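# Turn dispenser knob to drop exactly one dowel

## Task

Rotate the dispenser's knob so that one dowel, and only one, falls into the black tray. No dowel may end up anywhere other than inside the dispenser or in the tray, or the attempt fails. Afterwards the grippers must release everything and withdraw. The result only counts if it stays that way without the robot holding anything in place.

## Robot and tools

ROBOT AND FRAME
There are two arms, left_arm and right_arm, facing each other across a table. left_arm's base is on the +y side. The names are just labels and do not match the left or right of any image. Each arm has six joints in this column order: waist, shoulder, elbow, wrist pitch, wrist yaw, wrist roll. Each arm also has a two-finger gripper.
All poses in results use one shared scene frame. The origin is the table centre and +z points up. The tabletop is at z = +0.020 m. Positions are in metres and orientations are quaternions in wxyz order. A gripper's fingers point along its own +x axis and close along its y axis. The reported hand position is the point between the finger pads, 3 to 4 cm behind the tips. It can be somewhat wrong, more so when the arm is stretched far.

execute_actions
Arguments: actions, a list holding zero or one item, and optional pictures (boolean; images come by default).
- Empty list: no command, just returns the current state.
- Move item: rows (1 to 15 rows) plus steps (1 to 15, default 15). Each row is one control step of 1/30 s. If there are fewer rows than steps, the last row repeats.
- Wait item: only steps (up to 300). It returns after that many steps counted from the previous result, and your reply time uses some of them.
A refused call sends nothing to the robot.

Each row is a single list of 14 numbers, each between -1 and 1, covering both arms even if one stays still. The order is left_arm's six joints, then left_arm's opening, then right_arm's six joints, then right_arm's opening.
The joint entries are offsets, not poses. They are measured from the joint angles in the latest result that listed them. Before any such result in the current scene, and for the second or later call within one reply, they count from where the arm is when the action begins. They do not build on the previous row, so repeating a row keeps the same target. All zeros is not a pause: it pulls the arm back to those reference angles.
Scale: 1.0 equals 0.9615 rad for waist, shoulder and elbow, 1.713 rad for wrist pitch, 1.767 rad for wrist yaw, and 1.728 rad for wrist roll.
Joint ranges (rad): waist -3.054 to 3.054, shoulder 0.000 to 3.142, elbow 0.000 to 2.356, wrist pitch -1.571 to 1.571, wrist yaw -1.571 to 1.571, wrist roll -3.142 to 3.142.
If a request takes a joint more than 0.010 rad outward past its end, the call is refused. True ends may sit up to 0.010 rad either way from these figures, and requests beyond them are clipped. The line "joint sent to its limit" may appear, possibly about an earlier action. If it is missing, that does not prove there is more room.

The opening entry is absolute, not an offset. +1 is fully open, a pad gap of 0.088 m. Empty fingers touch near -0.80, and values down to -1 close no further. A full close takes at least about 0.5 s.
To hold something, command an opening well below grip_measured; the bigger the gap, the harder the squeeze. Readings may carry a fixed bias of up to about 1 mm. Pad force tops out near 34 N, but a fast close can spike higher and may even spring the fingers open.

MOTION
Each step, a joint's target can lead its measured angle by at most 0.211 rad (waist, shoulder, elbow), 0.213 (pitch), 0.267 (yaw) or 0.228 (roll). Targets are also scaled back if they would send the gripper more than 70 mm from its measured spot. Big moves therefore need several steps or calls.
Friction can leave a joint short of its target, especially at long reach, and tiny moves may not happen at all. Read Joint positions after each move.
Between calls, the arms keep driving toward the last row's target while you think. They stop once everything has nearly settled or a step is HELD; after that only a new action moves them further. Fingers already moving still finish.

RESULTS
- State line (left_arm | right_arm): end_effector_position, end_effector_quat_wxyz, and linear and angular velocities.
- Joint positions and Joint velocities: one block per arm with six joints (rad, rad/s), then the pad gap (m, m/s).
- grip_measured: the measured opening on the command scale.
- "joint command not followed": a clearance check altered or blocked targets on some steps.
- HELD: marks steps where all or part of your row was not sent.
- TORQUE FAULT: a joint reached its load limit. That arm halts for 10 s and the rest of the call is dropped. Load limits (N m): waist 18.2, shoulder 22.5, elbow 22.4, wrist pitch 5.92, wrist yaw 5.9, wrist roll 5.54. Carried weight counts.
- MOTOR HOT appears from 50 °C. At 95 °C an OVER-TEMPERATURE FAULT holds the arm still. If it has not cooled within 30 to 60 s, the arm and its gripper lose power and go limp. Some heat carries into the next scene.

zoom_image
Arguments: camera (cam_high, cam_low, cam_left_wrist or cam_right_wrist) and region [x0, y0, x1, y1] in pixels, with (0, 0) at top-left. The region can be at most 504 by 504. It crops that camera's latest full image with finer detail. All cameras give 504x504 images. They are roughly pinhole with radial distortion, with focal lengths about 446 px (cam_high), 626 px (cam_low) and 420 px (wrist cameras).

finished_scene
Argument: scene, the current scene's integer number. A reply with no tool call ends everything.

AVOID
Do not let the arms or their mounts collide or press on each other. Do not knock or drop anything off the table, and keep dowels from spilling outside the dispenser or tray. Avoid slams, hard pushes and fast squeezes. Expect occasional brief tugs on held parts or nudges to loose items. When done, open the gripper, back away from the knob, and confirm exactly one dowel rests in the tray.

Each tool is called after ">>>" by a JSON object that holds its "name" and its "arguments", one argument or row to a line.

## Session

>>> {"name": "execute_actions", "arguments": {
  "actions": []
}}

Scene clock: 0.00 s of 5400.00 s.
left_arm: end_effector_position=(-0.3069, +0.1708, +0.3582) grip_measured=+0.854 end_effector_quat_wxyz=(+0.598, +0.185, -0.256, -0.737) end_effector_velocity=(+0.003, -0.000, -0.007) end_effector_angular_velocity=(+0.028, +0.002, +0.008) | right_arm: end_effector_position=(-0.0966, -0.0560, +0.1763) grip_measured=+0.829 end_effector_quat_wxyz=(+0.870, -0.157, +0.048, +0.465) end_effector_velocity=(+0.000, +0.001, +0.000) end_effector_angular_velocity=(-0.009, -0.003, +0.004)
Joint positions: left_arm=[-0.     0.856  0.654  0.246  0.004  0.004  0.081] | right_arm=[0.73  1.939 1.023 0.481 0.813 0.442 0.08 ]
Joint velocities: left_arm=[-0.002 -0.002 -0.007 -0.022  0.007 -0.007  0.   ] | right_arm=[-0.002 -0.002  0.002 -0.007 -0.007 -0.007 -0.   ]
Heat: left arm: hottest wrist pitch 30 °C (+0.0 °C/min); right arm: hottest wrist pitch 30 °C (+0.0 °C/min).

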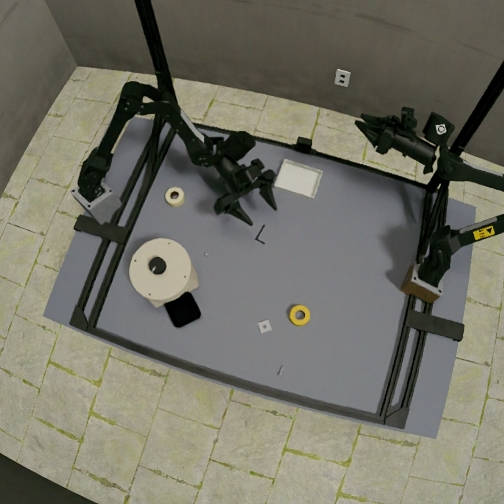

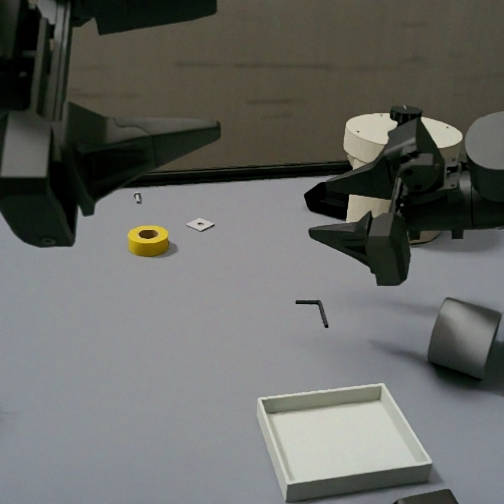

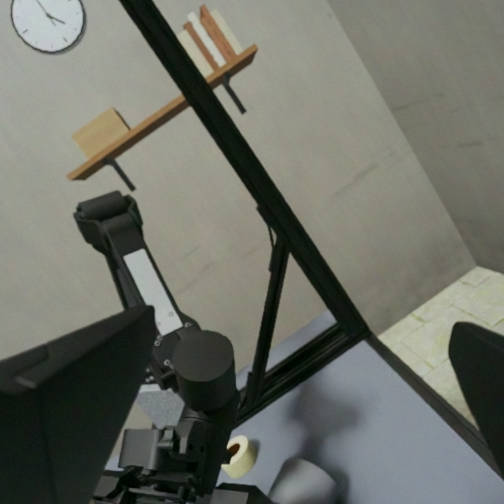

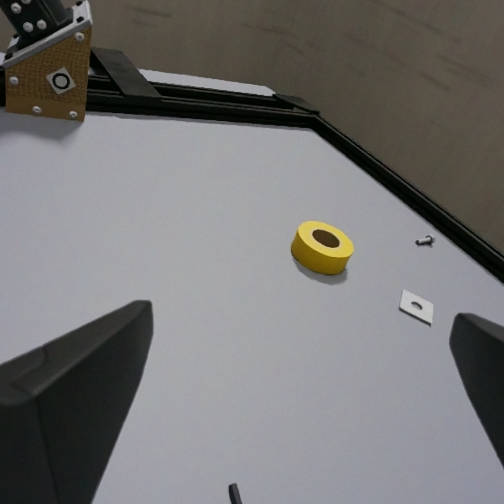

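>>> {"name": "zoom_image", "arguments": {
  "camera": "cam_high",
  "region": [60, 170, 240, 350]
}}

>>> {"name": "zoom_image", "arguments": {
  "camera": "cam_low",
  "region": [290, 80, 504, 260]
}}

Region (60, 170, 240, 350) of cam_high's 504x504 image, scaled by 2.800, with more detail than that image has.

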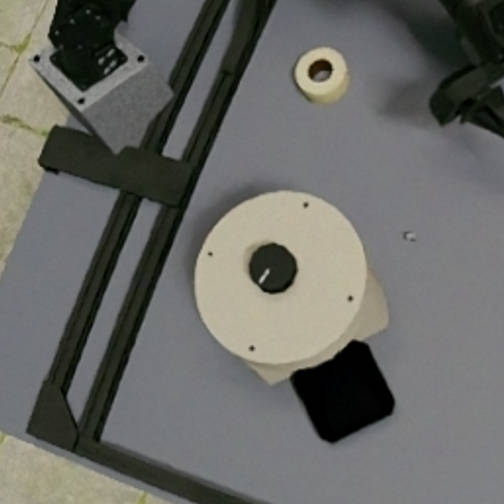

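Region (290, 80, 504, 260) of cam_low's 504x504 image, scaled by 2.355, with more detail than that image has; it fills the top 424 rows of this view, and the rest is white.

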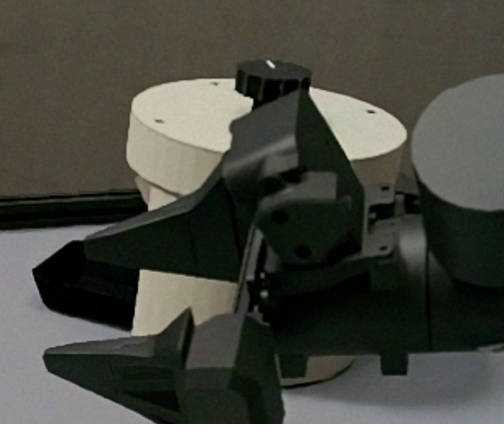

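>>> {"name": "execute_actions", "arguments": {
  "actions": [
    {"rows":[[0,0,0,0,0,0,0.85,0,-0.189,0.459,-0.689,-0.628,-0.256,1]],"steps":15}
  ],
  "pictures": false
}}

>>> {"name": "execute_actions", "arguments": {
  "actions": [
    {"steps":30}
  ],
  "pictures": false
}}

Scene clock: 28.33 s of 5400.00 s.
left_arm: end_effector_position=(-0.3069, +0.1708, +0.3582) grip_measured=+0.850 end_effector_quat_wxyz=(+0.598, +0.185, -0.256, -0.737) end_effector_velocity=(+0.000, +0.001, -0.001) end_effector_angular_velocity=(+0.006, +0.006, -0.003) | right_arm: end_effector_position=(-0.2331, -0.0204, +0.2600) grip_measured=+0.988 end_effector_quat_wxyz=(+0.618, -0.325, +0.074, +0.712) end_effector_velocity=(-0.207, -0.163, -0.074) end_effector_angular_velocity=(-1.471, +0.333, +1.317)
Joint positions: left_arm=[-0.     0.856  0.654  0.246  0.004  0.004  0.081] | right_arm=[ 0.728  1.771  1.422 -0.071  0.125  0.04   0.087]
Joint velocities: left_arm=[ 0.002 -0.007 -0.002 -0.007  0.007 -0.007  0.   ] | right_arm=[-0.007 -0.178  0.398 -1.414 -1.78  -0.315  0.001]
Heat: left arm: hottest wrist pitch 33 °C (+6.4 °C/min); right arm: hottest shoulder 33 °C (+6.4 °C/min).
Steps of this call (steps 1 to 90: nothing new was sent; then 24.83 s passed at rest; steps 91 to 105: all 15 steps of this action). Readings (joint positions):
91: left_arm=[-0.000 0.856 0.654 0.246 0.004 0.004] | right_arm=[0.729 1.929 1.036 0.448 0.786 0.418]
92: left_arm=[-0.000 0.856 0.654 0.246 0.004 0.004] | right_arm=[0.728 1.920 1.052 0.416 0.750 0.389]
94: left_arm=[-0.000 0.856 0.654 0.246 0.004 0.004] | right_arm=[0.728 1.895 1.096 0.361 0.678 0.330]
98: left_arm=[-0.000 0.856 0.654 0.246 0.004 0.004] | right_arm=[0.728 1.834 1.220 0.233 0.517 0.193]
105: the state above

Scene clock: 29.33 s of 5400.00 s.
left_arm: end_effector_position=(-0.3069, +0.1708, +0.3582) grip_measured=+0.850 end_effector_quat_wxyz=(+0.598, +0.185, -0.256, -0.737) end_effector_velocity=(+0.002, +0.000, -0.001) end_effector_angular_velocity=(+0.001, -0.007, +0.009) | right_arm: end_effector_position=(-0.2395, -0.1332, +0.1870) grip_measured=+0.992 end_effector_quat_wxyz=(+0.422, -0.494, +0.319, +0.690) end_effector_velocity=(+0.004, -0.002, -0.001) end_effector_angular_velocity=(-0.006, -0.013, -0.001)
Joint positions: left_arm=[-0.     0.856  0.654  0.246  0.004  0.004  0.081] | right_arm=[ 0.731  1.764  1.451 -0.696 -0.292  0.005  0.088]
Joint velocities: left_arm=[-0.002 -0.002 -0.002 -0.007 -0.007  0.007 -0.   ] | right_arm=[-0.002 -0.002 -0.007 -0.007  0.007 -0.007 -0.   ]
Heat: left arm: hottest wrist pitch 33 °C (+6.1 °C/min); right arm: hottest shoulder 34 °C (+8.2 °C/min).
Steps of this call (steps 1 to 30: the robot went on to your last target). Readings (joint positions):
1: left_arm=[-0.000 0.856 0.654 0.246 0.004 0.004] | right_arm=[0.728 1.766 1.432 -0.118 0.066 0.032]
2: left_arm=[-0.000 0.856 0.654 0.246 0.004 0.004] | right_arm=[0.728 1.764 1.439 -0.165 0.007 0.026]
4: left_arm=[-0.000 0.856 0.654 0.246 0.004 0.004] | right_arm=[0.728 1.764 1.445 -0.261 -0.107 0.017]
8: left_arm=[-0.000 0.856 0.654 0.246 0.004 0.004] | right_arm=[0.731 1.764 1.445 -0.456 -0.226 0.009]
30: the state above

>>> {"name": "execute_actions", "arguments": {
  "actions": [
    {"rows":[[0,0,0,0,0,0,0.85,-1,0,0,0,0,0,1]],"steps":15}
  ],
  "pictures": false
}}

>>> {"name": "execute_actions", "arguments": {
  "actions": [
    {"steps":30}
  ]
}}

Scene clock: 36.27 s of 5400.00 s.
left_arm: end_effector_position=(-0.3070, +0.1708, +0.3584) grip_measured=+0.850 end_effector_quat_wxyz=(+0.598, +0.185, -0.256, -0.737) end_effector_velocity=(+0.002, +0.000, -0.001) end_effector_angular_velocity=(+0.005, +0.007, +0.008) | right_arm: end_effector_position=(-0.0305, -0.0891, +0.2516) grip_measured=+0.992 end_effector_quat_wxyz=(+0.623, -0.389, +0.358, +0.576) end_effector_velocity=(+0.453, -0.029, +0.155) end_effector_angular_velocity=(+0.340, -0.145, -1.043)
Joint positions: left_arm=[-0.     0.856  0.655  0.246  0.004  0.004  0.081] | right_arm=[ 0.213  1.763  1.452 -0.697 -0.298  0.005  0.088]
Joint velocities: left_arm=[-0.002 -0.002 -0.002 -0.007 -0.007 -0.007 -0.   ] | right_arm=[-1.096 -0.002 -0.002 -0.007  0.007  0.007 -0.   ]
Heat: left arm: hottest wrist pitch 34 °C (+6.6 °C/min); right arm: hottest shoulder 35 °C (+8.3 °C/min).
Steps of this call (steps 1 to 15: the robot went on to your last target; steps 16 to 90: nothing new was sent; then 3.43 s passed at rest; steps 91 to 105: all 15 steps of this action). Readings (joint positions):
91: left_arm=[-0.000 0.856 0.654 0.246 0.004 0.004] | right_arm=[0.722 1.763 1.452 -0.697 -0.301 0.005]
92: left_arm=[-0.000 0.856 0.654 0.246 0.004 0.004] | right_arm=[0.698 1.763 1.452 -0.697 -0.302 0.005]
94: left_arm=[-0.000 0.856 0.654 0.246 0.004 0.004] | right_arm=[0.628 1.763 1.452 -0.697 -0.302 0.005]
98: left_arm=[-0.000 0.856 0.654 0.246 0.004 0.004] | right_arm=[0.471 1.763 1.452 -0.697 -0.298 0.005]
105: the state above

Scene clock: 37.27 s of 5400.00 s.
left_arm: end_effector_position=(-0.3070, +0.1708, +0.3584) grip_measured=+0.850 end_effector_quat_wxyz=(+0.598, +0.185, -0.256, -0.737) end_effector_velocity=(-0.001, +0.001, -0.001) end_effector_angular_velocity=(+0.004, +0.007, +0.001) | right_arm: end_effector_position=(+0.1420, -0.1412, +0.3165) grip_measured=+0.992 end_effector_quat_wxyz=(+0.764, -0.281, +0.371, +0.446) end_effector_velocity=(+0.001, +0.001, -0.001) end_effector_angular_velocity=(+0.003, +0.000, +0.009)
Joint positions: left_arm=[-0.     0.856  0.655  0.246  0.004  0.004  0.081] | right_arm=[-0.227  1.763  1.452 -0.697 -0.293  0.005  0.088]
Joint velocities: left_arm=[-0.007 -0.002  0.002 -0.007 -0.007 -0.007  0.   ] | right_arm=[-0.002  0.002 -0.002  0.007 -0.007 -0.007 -0.   ]
Heat: left arm: hottest wrist pitch 34 °C (+6.4 °C/min); right arm: hottest shoulder 35 °C (+8.1 °C/min).
Steps of this call (steps 1 to 30: the robot went on to your last target). Readings (joint positions):
1: left_arm=[-0.000 0.856 0.655 0.246 0.004 0.004] | right_arm=[0.176 1.763 1.452 -0.697 -0.298 0.005]
2: left_arm=[-0.000 0.856 0.655 0.246 0.004 0.004] | right_arm=[0.140 1.763 1.452 -0.697 -0.298 0.005]
4: left_arm=[-0.000 0.856 0.655 0.246 0.004 0.004] | right_arm=[0.067 1.763 1.452 -0.697 -0.298 0.005]
8: left_arm=[-0.000 0.856 0.655 0.246 0.004 0.004] | right_arm=[-0.080 1.763 1.452 -0.697 -0.298 0.005]
30: the state above
All arms were judged still, so your last target was given up. Only a new action makes them travel on or press farther. Fingers that are still opening or closing keep moving.

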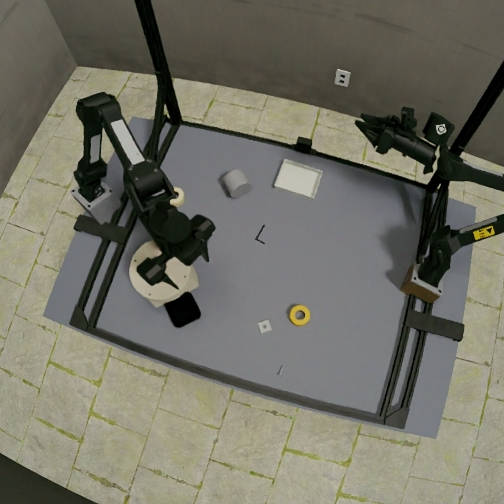

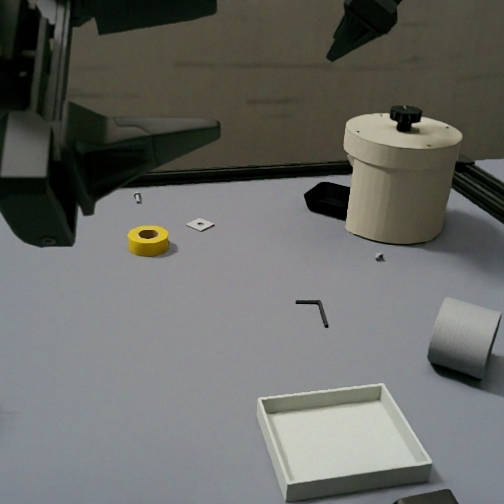

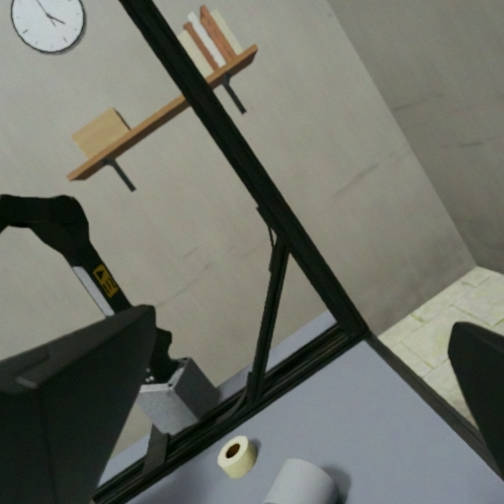

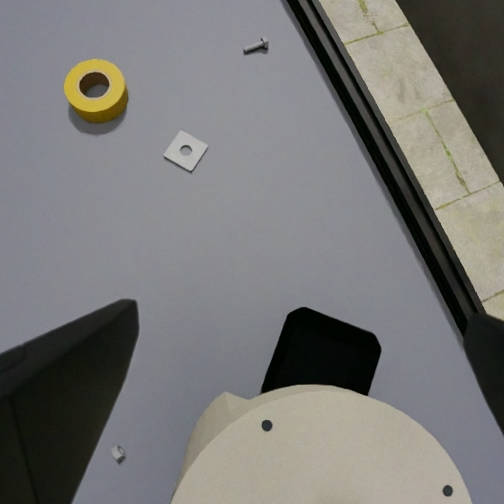

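>>> {"name": "execute_actions", "arguments": {
  "actions": [
    {"rows":[[0,0,0,0,0,0,0.85,-0.323,0,0,-0.446,0,0,1]],"steps":15}
  ],
  "pictures": false
}}

>>> {"name": "execute_actions", "arguments": {
  "actions": [
    {"steps":20}
  ]
}}

Scene clock: 41.90 s of 5400.00 s.
left_arm: end_effector_position=(-0.3070, +0.1708, +0.3584) grip_measured=+0.850 end_effector_quat_wxyz=(+0.598, +0.185, -0.256, -0.737) end_effector_velocity=(+0.005, -0.001, -0.003) end_effector_angular_velocity=(+0.008, +0.007, +0.029) | right_arm: end_effector_position=(+0.1472, -0.3042, +0.3068) grip_measured=+0.992 end_effector_quat_wxyz=(+0.701, -0.218, +0.638, +0.232) end_effector_velocity=(-0.175, -0.135, -0.020) end_effector_angular_velocity=(-0.566, +0.828, -0.328)
Joint positions: left_arm=[-0.     0.856  0.655  0.246  0.004  0.004  0.081] | right_arm=[-0.526  1.764  1.452 -1.344 -0.292  0.005  0.088]
Joint velocities: left_arm=[-0.002 -0.002 -0.002 -0.022 -0.022 -0.007 -0.   ] | right_arm=[-0.012  0.002 -0.002 -1.048 -0.022  0.007  0.   ]
Heat: left arm: hottest wrist pitch 34 °C (+5.7 °C/min); right arm: hottest shoulder 35 °C (+7.2 °C/min).
Steps of this call (steps 1 to 90: nothing new was sent; then 1.13 s passed at rest; steps 91 to 105: all 15 steps of this action). Readings (joint positions):
91: left_arm=[-0.000 0.856 0.655 0.246 0.004 0.004] | right_arm=[-0.237 1.763 1.452 -0.722 -0.297 0.005]
92: left_arm=[-0.000 0.856 0.655 0.246 0.004 0.004] | right_arm=[-0.261 1.763 1.452 -0.764 -0.299 0.005]
94: left_arm=[-0.000 0.856 0.655 0.246 0.004 0.004] | right_arm=[-0.332 1.764 1.452 -0.840 -0.298 0.005]
98: left_arm=[-0.000 0.856 0.655 0.246 0.004 0.004] | right_arm=[-0.481 1.764 1.452 -1.021 -0.292 0.005]
105: the state above

Scene clock: 42.57 s of 5400.00 s.
left_arm: end_effector_position=(-0.3070, +0.1708, +0.3584) grip_measured=+0.850 end_effector_quat_wxyz=(+0.598, +0.185, -0.256, -0.737) end_effector_velocity=(+0.002, +0.000, -0.001) end_effector_angular_velocity=(+0.001, -0.007, +0.009) | right_arm: end_effector_position=(+0.1291, -0.3203, +0.3067) grip_measured=+0.992 end_effector_quat_wxyz=(+0.670, -0.215, +0.680, +0.207) end_effector_velocity=(-0.005, -0.001, -0.001) end_effector_angular_velocity=(+0.004, +0.033, -0.003)
Joint positions: left_arm=[-0.     0.856  0.655  0.246  0.004  0.004  0.081] | right_arm=[-0.534  1.764  1.452 -1.459 -0.292  0.005  0.088]
Joint velocities: left_arm=[-0.002 -0.002 -0.002 -0.007 -0.007  0.007  0.   ] | right_arm=[-0.002  0.002 -0.002 -0.022 -0.022 -0.007 -0.   ]
Heat: left arm: hottest wrist pitch 34 °C (+5.6 °C/min); right arm: hottest shoulder 35 °C (+7.0 °C/min).
Steps of this call (steps 1 to 20: the robot went on to your last target). Readings (joint positions):
1: left_arm=[-0.000 0.856 0.655 0.246 0.004 0.004] | right_arm=[-0.527 1.764 1.452 -1.370 -0.292 0.005]
2: left_arm=[-0.000 0.856 0.655 0.246 0.004 0.004] | right_arm=[-0.527 1.764 1.452 -1.389 -0.292 0.005]
4: left_arm=[-0.000 0.856 0.655 0.246 0.004 0.004] | right_arm=[-0.530 1.764 1.452 -1.418 -0.292 0.005]
8: left_arm=[-0.000 0.856 0.655 0.246 0.004 0.004] | right_arm=[-0.533 1.764 1.452 -1.444 -0.292 0.005]
20: the state above

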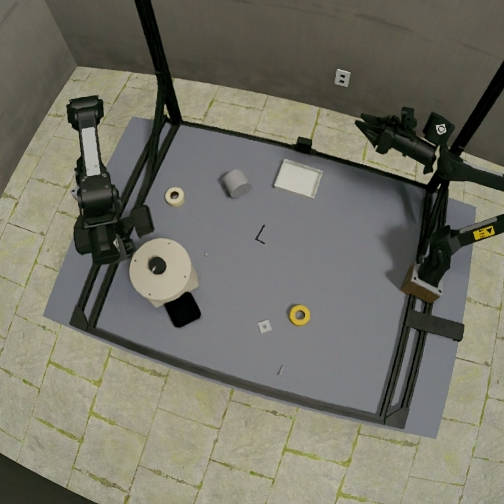

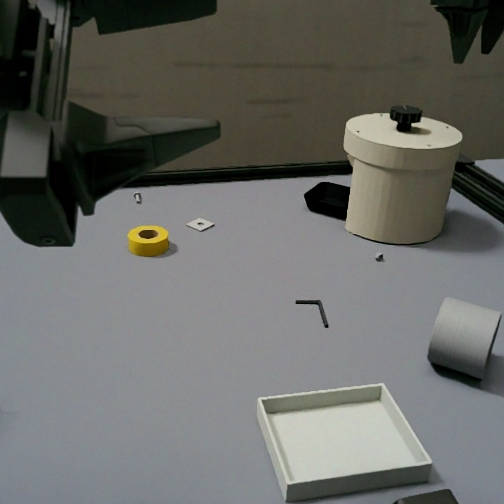

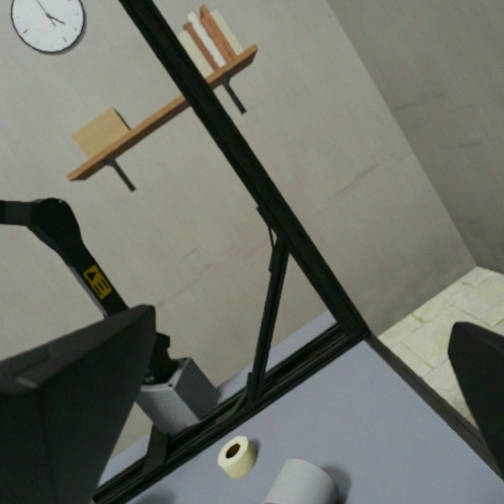

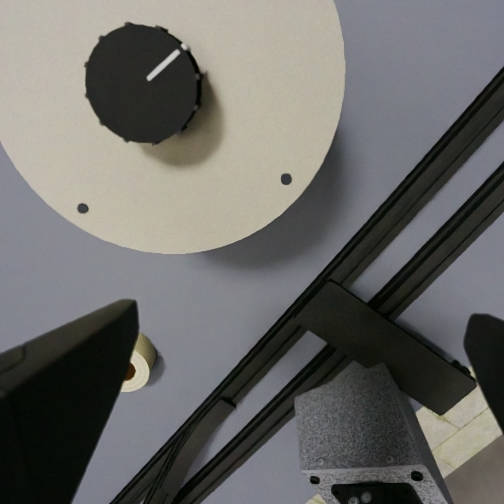

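>>> {"name": "execute_actions", "arguments": {
  "actions": [
    {"rows":[[0,0,0,0,0,0,0.85,0.191,0.204,0.172,0.071,-0.021,0,1]],"steps":15}
  ],
  "pictures": false
}}

>>> {"name": "execute_actions", "arguments": {
  "actions": [
    {"steps":12}
  ]
}}

Scene clock: 50.47 s of 5400.00 s.
left_arm: end_effector_position=(-0.3070, +0.1708, +0.3584) grip_measured=+0.850 end_effector_quat_wxyz=(+0.598, +0.185, -0.256, -0.737) end_effector_velocity=(+0.002, +0.000, -0.001) end_effector_angular_velocity=(+0.005, +0.007, +0.008) | right_arm: end_effector_position=(+0.1385, -0.2427, +0.2755) grip_measured=+0.992 end_effector_quat_wxyz=(+0.656, -0.274, +0.647, +0.277) end_effector_velocity=(+0.003, +0.014, +0.004) end_effector_angular_velocity=(+0.044, -0.014, +0.029)
Joint positions: left_arm=[-0.     0.856  0.655  0.246  0.004  0.004  0.081] | right_arm=[-0.356  1.944  1.602 -1.342 -0.323  0.005  0.088]
Joint velocities: left_arm=[-0.002 -0.002 -0.002 -0.007 -0.007 -0.007 -0.   ] | right_arm=[ 0.007  0.012  0.037  0.022 -0.022 -0.007 -0.   ]
Heat: left arm: hottest wrist pitch 35 °C (+5.9 °C/min); right arm: hottest shoulder 35 °C (+5.9 °C/min).
Steps of this call (steps 1 to 15: the robot went on to your last target; steps 16 to 90: nothing new was sent; then 4.40 s passed at rest; steps 91 to 105: all 15 steps of this action). Readings (joint positions):
91: left_arm=[-0.000 0.856 0.655 0.246 0.004 0.004] | right_arm=[-0.524 1.783 1.468 -1.459 -0.292 0.004]
92: left_arm=[-0.000 0.856 0.655 0.246 0.004 0.004] | right_arm=[-0.501 1.806 1.494 -1.431 -0.295 0.004]
94: left_arm=[-0.000 0.856 0.655 0.246 0.004 0.004] | right_arm=[-0.440 1.865 1.547 -1.380 -0.310 0.004]
98: left_arm=[-0.000 0.856 0.655 0.246 0.004 0.004] | right_arm=[-0.365 1.930 1.579 -1.357 -0.321 0.004]
105: the state above

Scene clock: 50.87 s of 5400.00 s.
left_arm: end_effector_position=(-0.3070, +0.1708, +0.3584) grip_measured=+0.850 end_effector_quat_wxyz=(+0.598, +0.185, -0.256, -0.737) end_effector_velocity=(+0.001, +0.001, -0.004) end_effector_angular_velocity=(+0.018, -0.011, +0.003) | right_arm: end_effector_position=(+0.1387, -0.2411, +0.2741) grip_measured=+0.992 end_effector_quat_wxyz=(+0.655, -0.276, +0.647, +0.278) end_effector_velocity=(-0.001, -0.000, +0.002) end_effector_angular_velocity=(+0.004, +0.006, +0.019)
Joint positions: left_arm=[-0.     0.856  0.655  0.246  0.004  0.004  0.081] | right_arm=[-0.353  1.949  1.605 -1.34  -0.324  0.005  0.088]
Joint velocities: left_arm=[-0.002 -0.007 -0.002 -0.022  0.007  0.007  0.   ] | right_arm=[-0.002 -0.002  0.002 -0.007 -0.007 -0.022 -0.   ]
Heat: left arm: hottest wrist pitch 35 °C (+5.9 °C/min); right arm: hottest shoulder 35 °C (+5.9 °C/min).
Steps of this call (steps 1 to 12: the robot went on to your last target). Readings (joint positions):
1: left_arm=[-0.000 0.856 0.655 0.246 0.004 0.004] | right_arm=[-0.356 1.944 1.603 -1.341 -0.324 0.005]
2: left_arm=[-0.000 0.856 0.655 0.246 0.004 0.004] | right_arm=[-0.356 1.945 1.604 -1.341 -0.324 0.005]
4: left_arm=[-0.000 0.856 0.655 0.246 0.004 0.004] | right_arm=[-0.355 1.947 1.604 -1.340 -0.324 0.005]
8: left_arm=[-0.000 0.856 0.655 0.246 0.004 0.004] | right_arm=[-0.353 1.949 1.605 -1.340 -0.324 0.005]
12: the state above

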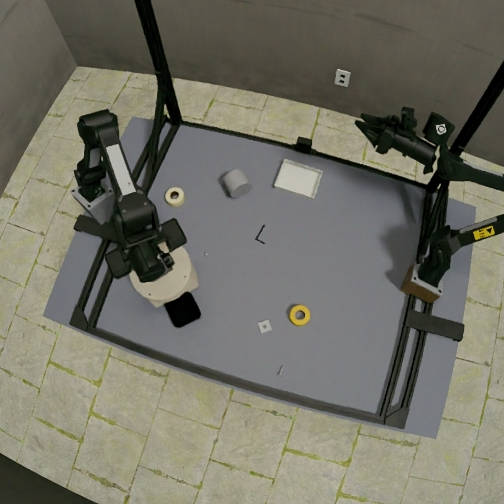

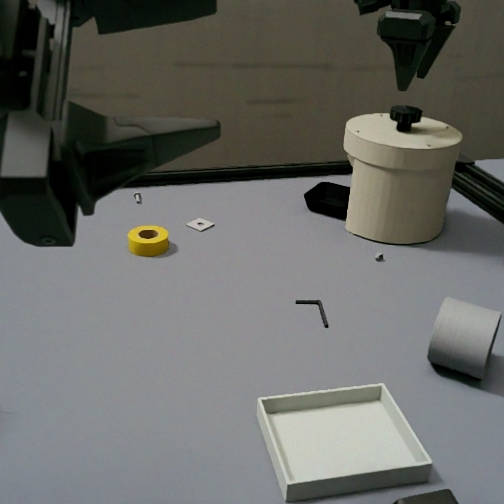

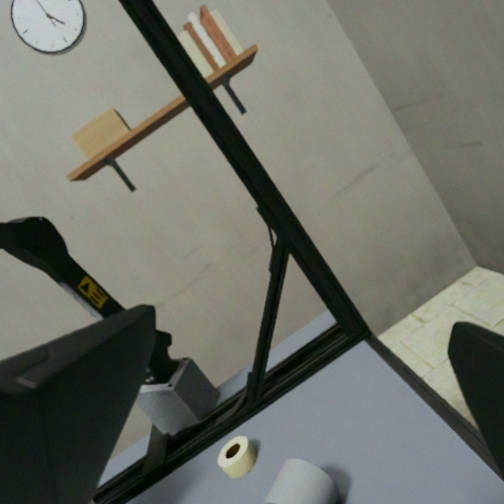

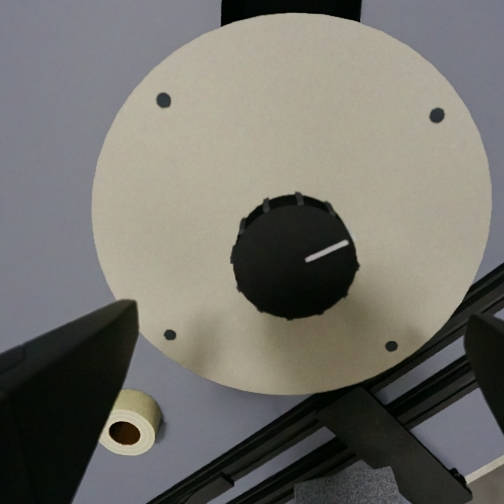

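>>> {"name": "execute_actions", "arguments": {
  "actions": [
    {"rows":[[0,0,0,0,0,0,0.85,0.012,0,-0.04,0.022,0,0,1],[0,0,0,0,0,0,0.85,0.02,0,-0.07,0.038,0,0,1],[0,0,0,0,0,0,0.85,0.026,0,-0.1,0.054,-0.003,0,1]],"steps":15}
  ]
}}

>>> {"name": "zoom_image", "arguments": {
  "camera": "cam_low",
  "region": [340, 30, 480, 170]
}}

Scene clock: 58.47 s of 5400.00 s.
left_arm: end_effector_position=(-0.3070, +0.1708, +0.3584) grip_measured=+0.850 end_effector_quat_wxyz=(+0.598, +0.185, -0.256, -0.737) end_effector_velocity=(-0.001, +0.001, -0.001) end_effector_angular_velocity=(+0.007, +0.021, +0.001) | right_arm: end_effector_position=(+0.1380, -0.2409, +0.2518) grip_measured=+0.992 end_effector_quat_wxyz=(+0.651, -0.284, +0.644, +0.284) end_effector_velocity=(+0.000, -0.002, -0.005) end_effector_angular_velocity=(+0.004, +0.007, +0.004)
Joint positions: left_arm=[-0.     0.856  0.655  0.246  0.004  0.004  0.081] | right_arm=[-0.331  1.949  1.523 -1.251 -0.325  0.005  0.088]
Joint velocities: left_arm=[-0.007 -0.002  0.002 -0.007 -0.007 -0.022  0.   ] | right_arm=[-0.002 -0.002 -0.027  0.022 -0.007 -0.007 -0.   ]
Heat: left arm: hottest wrist pitch 35 °C (+5.1 °C/min); right arm: hottest shoulder 34 °C (+4.1 °C/min).
Steps of this call (steps 1 to 15: the robot went on to your last target; steps 16 to 90: nothing new was sent; then 4.10 s passed at rest; steps 91 to 105: all 15 steps of this action). Readings (joint positions):
91: left_arm=[-0.000 0.856 0.655 0.246 0.004 0.004] | right_arm=[-0.352 1.949 1.604 -1.333 -0.325 0.004]
92: left_arm=[-0.000 0.856 0.655 0.246 0.004 0.004] | right_arm=[-0.350 1.949 1.597 -1.317 -0.325 0.004]
94: left_arm=[-0.000 0.856 0.655 0.246 0.004 0.004] | right_arm=[-0.344 1.949 1.574 -1.289 -0.325 0.004]
98: left_arm=[-0.000 0.856 0.655 0.246 0.004 0.004] | right_arm=[-0.332 1.949 1.533 -1.266 -0.325 0.005]
105: the state above

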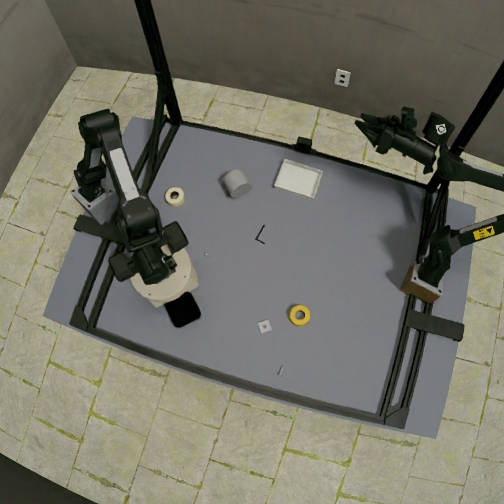

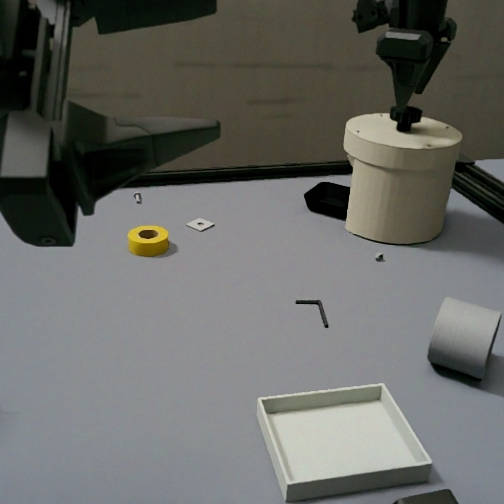

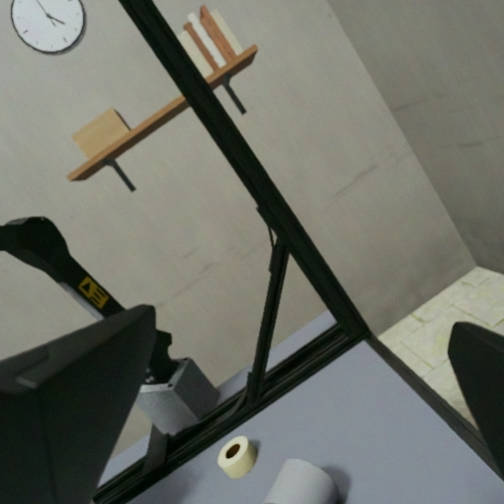

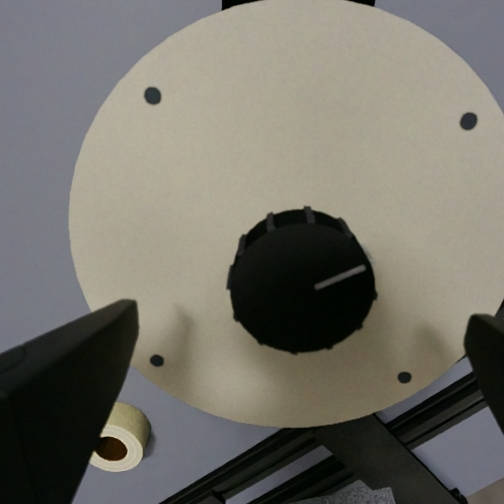

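Region (340, 30, 480, 170) of cam_low's 504x504 image, scaled by 3.600, with more detail than that image has.

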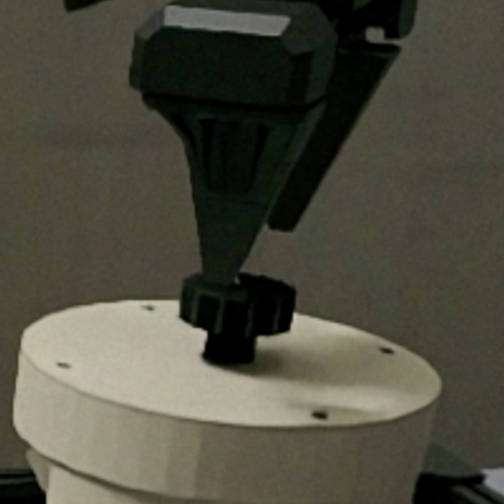

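>>> {"name": "execute_actions", "arguments": {
  "actions": [
    {"rows":[[0,0,0,0,0,0,0.85,0.01,0.015,-0.03,0.02,0,0,1],[0,0,0,0,0,0,0.85,0.02,0.025,-0.055,0.038,0,0,1],[0,0,0,0,0,0,0.85,0.026,0.031,-0.078,0.052,-0.003,0,1]],"steps":15}
  ],
  "pictures": false
}}

>>> {"name": "execute_actions", "arguments": {
  "actions": [
    {"steps":12}
  ]
}}

>>> {"name": "zoom_image", "arguments": {
  "camera": "cam_low",
  "region": [340, 30, 480, 170]
}}

Scene clock: 66.17 s of 5400.00 s.
left_arm: end_effector_position=(-0.3071, +0.1708, +0.3585) grip_measured=+0.850 end_effector_quat_wxyz=(+0.598, +0.185, -0.256, -0.737) end_effector_velocity=(+0.002, +0.000, -0.001) end_effector_angular_velocity=(+0.001, -0.007, +0.009) | right_arm: end_effector_position=(+0.1393, -0.2390, +0.2281) grip_measured=+0.992 end_effector_quat_wxyz=(+0.647, -0.292, +0.642, +0.290) end_effector_velocity=(-0.000, -0.000, -0.001) end_effector_angular_velocity=(+0.007, +0.004, -0.009)
Joint positions: left_arm=[-0.     0.856  0.655  0.246  0.004  0.004  0.081] | right_arm=[-0.308  1.97   1.46  -1.166 -0.326  0.005  0.088]
Joint velocities: left_arm=[-0.002 -0.002 -0.002 -0.007 -0.007  0.007  0.   ] | right_arm=[-0.002 -0.002 -0.007  0.007 -0.007  0.007 -0.   ]
Heat: left arm: hottest wrist pitch 35 °C (+4.1 °C/min); right arm: hottest shoulder 35 °C (+4.1 °C/min).
Steps of this call (steps 1 to 15: the robot went on to your last target; steps 16 to 90: nothing new was sent; then 4.20 s passed at rest; steps 91 to 105: all 15 steps of this action). Readings (joint positions):
91: left_arm=[-0.000 0.856 0.655 0.246 0.004 0.004] | right_arm=[-0.330 1.949 1.517 -1.243 -0.325 0.004]
92: left_arm=[-0.000 0.856 0.655 0.246 0.004 0.004] | right_arm=[-0.328 1.949 1.511 -1.229 -0.325 0.004]
94: left_arm=[-0.000 0.856 0.655 0.246 0.004 0.004] | right_arm=[-0.321 1.951 1.494 -1.202 -0.325 0.004]
98: left_arm=[-0.000 0.856 0.655 0.246 0.004 0.004] | right_arm=[-0.309 1.966 1.467 -1.179 -0.325 0.004]
105: the state above

Scene clock: 66.57 s of 5400.00 s.
left_arm: end_effector_position=(-0.3071, +0.1708, +0.3585) grip_measured=+0.850 end_effector_quat_wxyz=(+0.598, +0.185, -0.256, -0.737) end_effector_velocity=(+0.004, -0.002, -0.005) end_effector_angular_velocity=(+0.017, -0.010, +0.020) | right_arm: end_effector_position=(+0.1394, -0.2390, +0.2278) grip_measured=+0.992 end_effector_quat_wxyz=(+0.647, -0.292, +0.642, +0.290) end_effector_velocity=(-0.003, -0.002, -0.003) end_effector_angular_velocity=(-0.008, +0.016, +0.004)
Joint positions: left_arm=[-0.     0.856  0.655  0.246  0.004  0.004  0.081] | right_arm=[-0.308  1.97   1.459 -1.164 -0.326  0.005  0.088]
Joint velocities: left_arm=[-0.002  0.002 -0.002 -0.022 -0.007  0.007 -0.   ] | right_arm=[ 0.002  0.002 -0.007 -0.007 -0.007 -0.007 -0.   ]
Heat: left arm: hottest wrist pitch 35 °C (+4.0 °C/min); right arm: hottest shoulder 35 °C (+4.0 °C/min).
Steps of this call (steps 1 to 12: the robot went on to your last target). Readings (joint positions):
1: left_arm=[-0.000 0.856 0.655 0.246 0.004 0.004] | right_arm=[-0.308 1.970 1.460 -1.166 -0.326 0.005]
2: left_arm=[-0.000 0.856 0.655 0.246 0.004 0.004] | right_arm=[-0.308 1.970 1.460 -1.165 -0.326 0.005]
4: left_arm=[-0.000 0.856 0.655 0.246 0.004 0.004] | right_arm=[-0.308 1.970 1.459 -1.165 -0.326 0.005]
8: left_arm=[-0.000 0.856 0.655 0.246 0.004 0.004] | right_arm=[-0.308 1.970 1.459 -1.164 -0.326 0.005]
12: the state above

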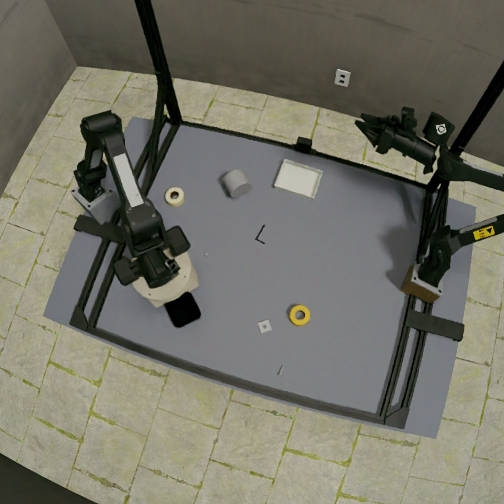

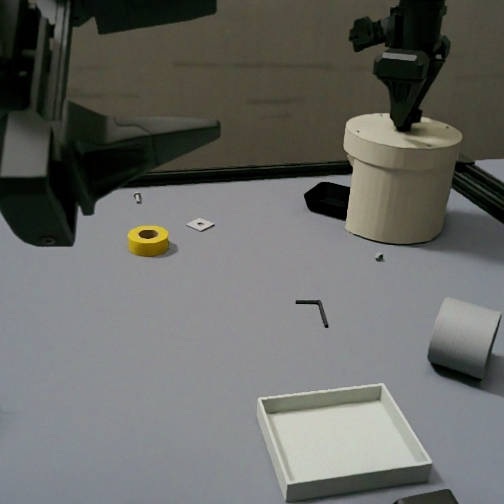

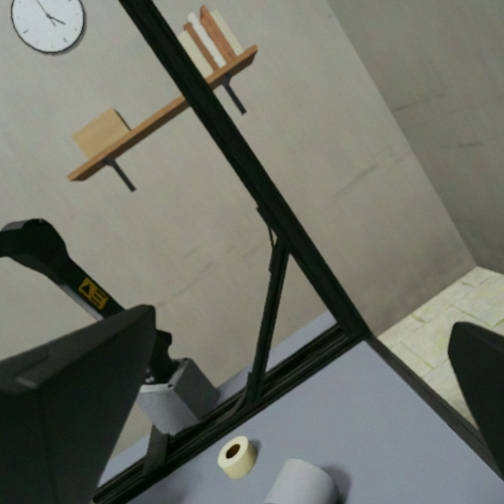

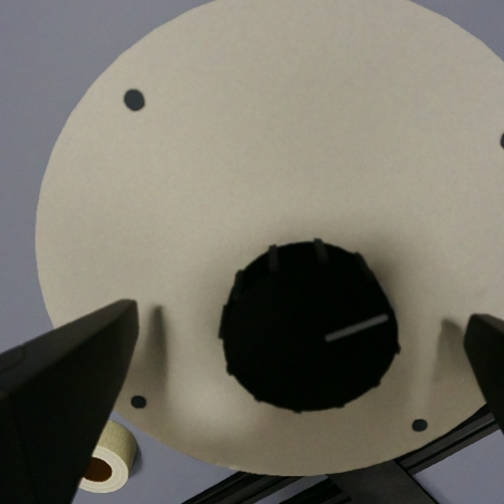

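Region (340, 30, 480, 170) of cam_low's 504x504 image, scaled by 3.600, with more detail than that image has.

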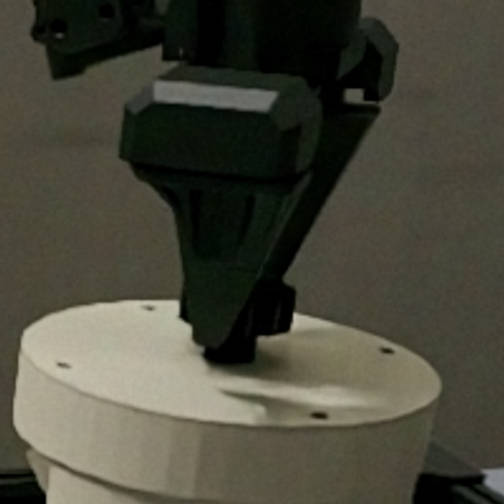

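>>> {"name": "execute_actions", "arguments": {
  "actions": [
    {"rows":[[0,0,0,0,0,0,0.85,0,0.02,0,0.008,0,0,0.8],[0,0,0,0,0,0,0.85,0,0.02,0,0.008,0,0,0.7],[0,0,0,0,0,0,0.85,0,0.02,0,0.008,0,0,0.6],[0,0,0,0,0,0,0.85,0,0.02,0,0.008,0,0,0.5],[0,0,0,0,0,0,0.85,0,0.02,0,0.008,0,0,0.4],[0,0,0,0,0,0,0.85,0,0.02,0,0.008,0,0,0.3],[0,0,0,0,0,0,0.85,0,0.02,0,0.008,0,0,0.25],[0,0,0,0,0,0,0.85,0,0.02,0,0.008,0,0,0.2],[0,0,0,0,0,0,0.85,0,0.02,0,0.008,0,0,0.15],[0,0,0,0,0,0,0.85,0,0.02,0,0.008,0,0,0.1],[0,0,0,0,0,0,0.85,0,0.02,0,0.008,0,0,0.05],[0,0,0,0,0,0,0.85,0,0.02,0,0.008,0,0,0.0],[0,0,0,0,0,0,0.85,0,0.02,0,0.008,0,0,-0.05],[0,0,0,0,0,0,0.85,0,0.02,0,0.008,0,0,-0.1],[0,0,0,0,0,0,0.85,0,0.02,0,0.008,0,0,-0.15]],"steps":15}
  ],
  "pictures": false
}}

>>> {"name": "execute_actions", "arguments": {
  "actions": [
    {"steps":10}
  ]
}}

Scene clock: 74.13 s of 5400.00 s.
left_arm: end_effector_position=(-0.3071, +0.1708, +0.3585) grip_measured=+0.850 end_effector_quat_wxyz=(+0.598, +0.185, -0.256, -0.737) end_effector_velocity=(+0.001, +0.000, -0.001) end_effector_angular_velocity=(+0.000, +0.023, +0.002) | right_arm: end_effector_position=(+0.1415, -0.2378, +0.2253) grip_measured=+0.106 end_effector_quat_wxyz=(+0.648, -0.292, +0.641, +0.291) end_effector_velocity=(+0.000, -0.003, -0.001) end_effector_angular_velocity=(-0.013, +0.002, +0.001)
Joint positions: left_arm=[-0.     0.856  0.655  0.246  0.004  0.004  0.081] | right_arm=[-0.308  1.978  1.459 -1.152 -0.326  0.005  0.044]
Joint velocities: left_arm=[-0.002 -0.002 -0.007  0.007 -0.007 -0.022  0.   ] | right_arm=[-0.002  0.002 -0.002 -0.007  0.007 -0.007 -0.   ]
Heat: left arm: hottest wrist pitch 36 °C (+4.1 °C/min); right arm: hottest shoulder 35 °C (+4.1 °C/min).
Steps of this call (steps 1 to 15: the robot went on to your last target; steps 16 to 90: nothing new was sent; then 4.07 s passed at rest; steps 91 to 105: all 15 steps of this action). Readings (joint positions):
91: left_arm=[-0.000 0.856 0.655 0.246 0.004 0.004] | right_arm=[-0.308 1.971 1.459 -1.162 -0.326 0.004]
92: left_arm=[-0.000 0.856 0.655 0.246 0.004 0.004] | right_arm=[-0.308 1.972 1.459 -1.159 -0.326 0.004]
94: left_arm=[-0.000 0.856 0.655 0.246 0.004 0.004] | right_arm=[-0.308 1.974 1.459 -1.156 -0.326 0.004]
98: left_arm=[-0.000 0.856 0.655 0.246 0.004 0.004] | right_arm=[-0.308 1.978 1.459 -1.153 -0.326 0.004]
105: the state above

Scene clock: 74.47 s of 5400.00 s.
left_arm: end_effector_position=(-0.3071, +0.1708, +0.3585) grip_measured=+0.850 end_effector_quat_wxyz=(+0.598, +0.185, -0.256, -0.737) end_effector_velocity=(-0.000, +0.000, -0.003) end_effector_angular_velocity=(+0.013, +0.005, -0.004) | right_arm: end_effector_position=(+0.1416, -0.2378, +0.2251) grip_measured=+0.106 end_effector_quat_wxyz=(+0.647, -0.292, +0.641, +0.291) end_effector_velocity=(-0.002, -0.002, -0.002) end_effector_angular_velocity=(+0.005, +0.026, -0.034)
Joint positions: left_arm=[-0.     0.856  0.655  0.246  0.004  0.004  0.081] | right_arm=[-0.308  1.978  1.459 -1.152 -0.326  0.004  0.044]
Joint velocities: left_arm=[-0.002 -0.002 -0.002 -0.007  0.007 -0.007 -0.   ] | right_arm=[-0.007  0.002 -0.007 -0.007 -0.022  0.022  0.   ]
Heat: left arm: hottest wrist pitch 36 °C (+4.0 °C/min); right arm: hottest shoulder 35 °C (+4.0 °C/min).
Steps of this call (steps 1 to 10: the robot went on to your last target). Readings (joint positions):
1: left_arm=[-0.000 0.856 0.655 0.246 0.004 0.004] | right_arm=[-0.308 1.978 1.459 -1.152 -0.326 0.005]
2: left_arm=[-0.000 0.856 0.655 0.246 0.004 0.004] | right_arm=[-0.308 1.978 1.459 -1.152 -0.326 0.005]
4: left_arm=[-0.000 0.856 0.655 0.246 0.004 0.004] | right_arm=[-0.308 1.978 1.459 -1.152 -0.326 0.005]
8: left_arm=[-0.000 0.856 0.655 0.246 0.004 0.004] | right_arm=[-0.308 1.978 1.459 -1.152 -0.326 0.005]
10: the state above

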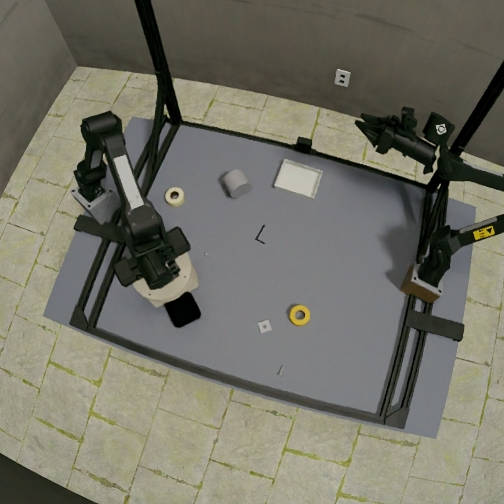

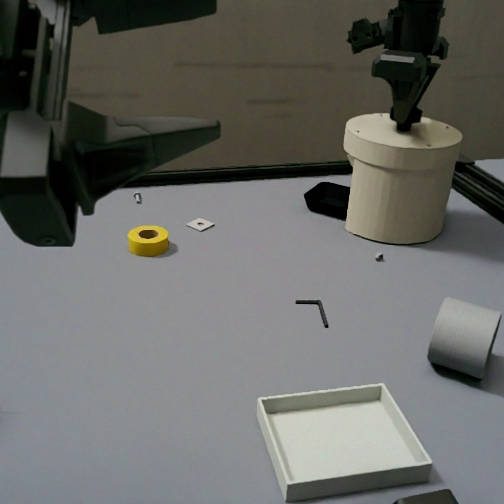

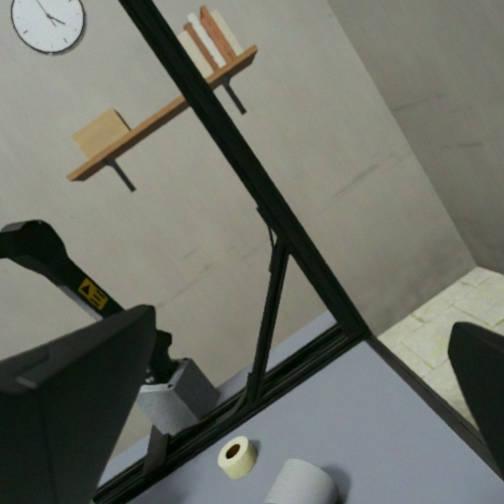

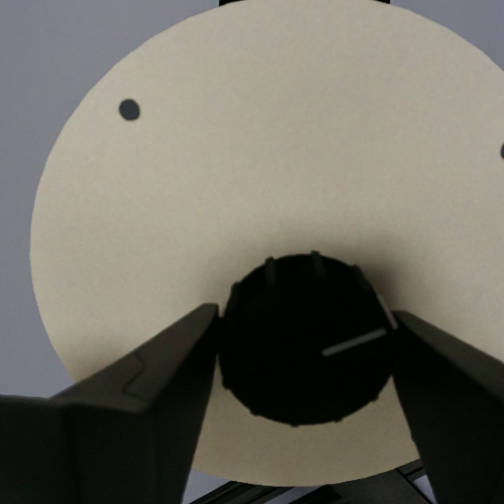

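>>> {"name": "execute_actions", "arguments": {
  "actions": [
    {"rows":[[0,0,0,0,0,0,0.85,0,0,0,0,0,0.03,-0.15],[0,0,0,0,0,0,0.85,0,0,0,0,0,0.06,-0.15],[0,0,0,0,0,0,0.85,0,0,0,0,0,0.09,-0.15],[0,0,0,0,0,0,0.85,0,0,0,0,0,0.12,-0.15]],"steps":15}
  ],
  "pictures": false
}}

>>> {"name": "execute_actions", "arguments": {
  "actions": [
    {"steps":20}
  ]
}}

Scene clock: 81.40 s of 5400.00 s.
left_arm: end_effector_position=(-0.3071, +0.1708, +0.3585) grip_measured=+0.850 end_effector_quat_wxyz=(+0.598, +0.185, -0.256, -0.737) end_effector_velocity=(+0.001, +0.002, +0.004) end_effector_angular_velocity=(-0.022, -0.002, +0.009) | right_arm: end_effector_position=(+0.1434, -0.2367, +0.2249) grip_measured=+0.107 end_effector_quat_wxyz=(+0.672, -0.240, +0.658, +0.239) end_effector_velocity=(-0.001, -0.000, +0.002) end_effector_angular_velocity=(+0.004, +0.007, -0.010)
Joint positions: left_arm=[-0.     0.856  0.655  0.246  0.004  0.004  0.081] | right_arm=[-0.307  1.978  1.459 -1.142 -0.32   0.167  0.044]
Joint velocities: left_arm=[-0.002 -0.007 -0.002  0.007 -0.022  0.007 -0.   ] | right_arm=[-0.002 -0.002  0.002 -0.007 -0.007  0.007 -0.   ]
Heat: left arm: hottest wrist pitch 36 °C (+4.0 °C/min); right arm: hottest shoulder 35 °C (+3.0 °C/min).
Steps of this call (steps 1 to 15: the robot went on to your last target; steps 16 to 90: nothing new was sent; then 3.43 s passed at rest; steps 91 to 105: all 15 steps of this action). Readings (joint positions):
91: left_arm=[-0.000 0.856 0.655 0.246 0.004 0.004] | right_arm=[-0.308 1.978 1.459 -1.152 -0.326 0.009]
92: left_arm=[-0.000 0.856 0.655 0.246 0.004 0.004] | right_arm=[-0.308 1.978 1.459 -1.152 -0.327 0.014]
94: left_arm=[-0.000 0.856 0.655 0.246 0.004 0.004] | right_arm=[-0.307 1.978 1.459 -1.148 -0.324 0.063]
98: left_arm=[-0.000 0.856 0.655 0.246 0.004 0.004] | right_arm=[-0.306 1.978 1.459 -1.143 -0.320 0.136]
105: the state above

Scene clock: 82.07 s of 5400.00 s.
left_arm: end_effector_position=(-0.3070, +0.1708, +0.3586) grip_measured=+0.850 end_effector_quat_wxyz=(+0.598, +0.185, -0.256, -0.737) end_effector_velocity=(+0.004, -0.001, -0.001) end_effector_angular_velocity=(+0.003, +0.023, +0.022) | right_arm: end_effector_position=(+0.1434, -0.2367, +0.2250) grip_measured=+0.098 end_effector_quat_wxyz=(+0.675, -0.235, +0.660, +0.233) end_effector_velocity=(+0.001, -0.004, +0.002) end_effector_angular_velocity=(-0.016, -0.016, +0.019)
Joint positions: left_arm=[0.    0.856 0.655 0.246 0.004 0.004 0.081] | right_arm=[-0.307  1.978  1.459 -1.143 -0.319  0.185  0.044]
Joint velocities: left_arm=[-0.002  0.002 -0.002 -0.007 -0.022 -0.022 -0.   ] | right_arm=[-0.002 -0.007 -0.002 -0.007  0.022 -0.022 -0.   ]
Heat: left arm: hottest wrist pitch 36 °C (+3.0 °C/min); right arm: hottest shoulder 35 °C (+2.0 °C/min).
Steps of this call (steps 1 to 20: the robot went on to your last target). Readings (joint positions):
1: left_arm=[-0.000 0.856 0.655 0.246 0.004 0.004] | right_arm=[-0.307 1.978 1.459 -1.142 -0.320 0.167]
2: left_arm=[-0.000 0.856 0.655 0.246 0.004 0.004] | right_arm=[-0.307 1.978 1.459 -1.142 -0.320 0.168]
4: left_arm=[-0.000 0.856 0.655 0.246 0.004 0.004] | right_arm=[-0.307 1.978 1.459 -1.142 -0.320 0.169]
8: left_arm=[-0.000 0.856 0.655 0.246 0.004 0.004] | right_arm=[-0.307 1.978 1.459 -1.143 -0.319 0.185]
20: the state above

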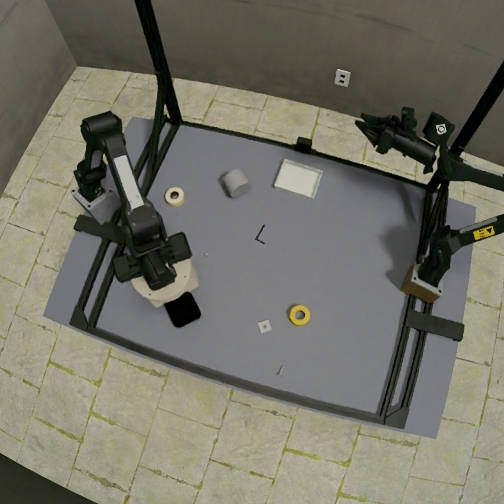

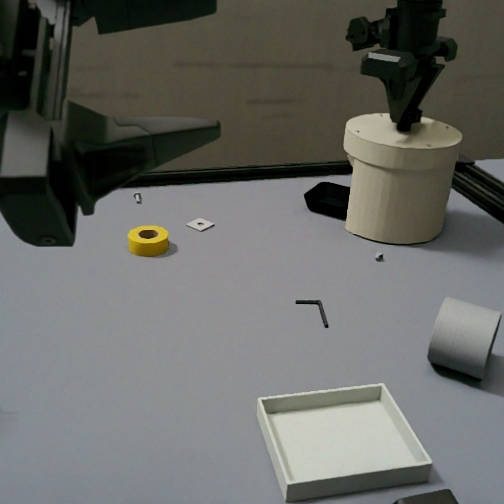

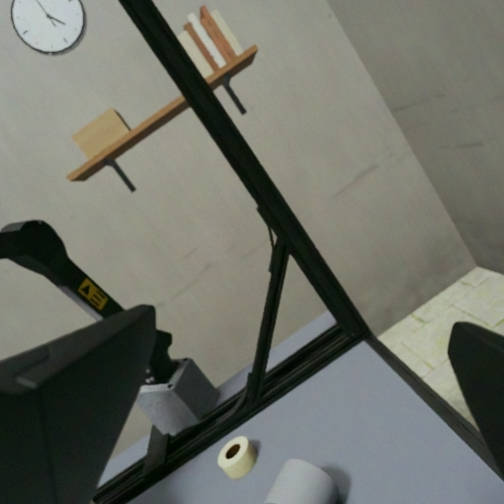

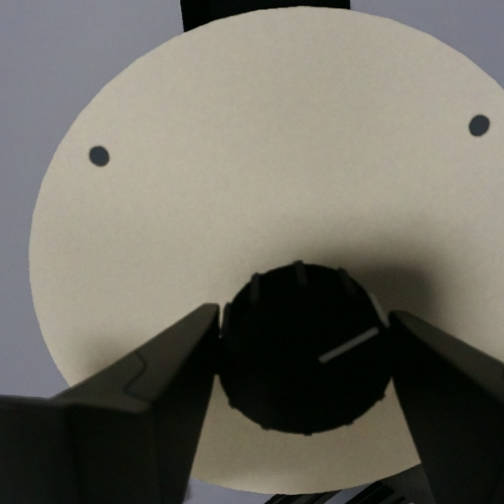

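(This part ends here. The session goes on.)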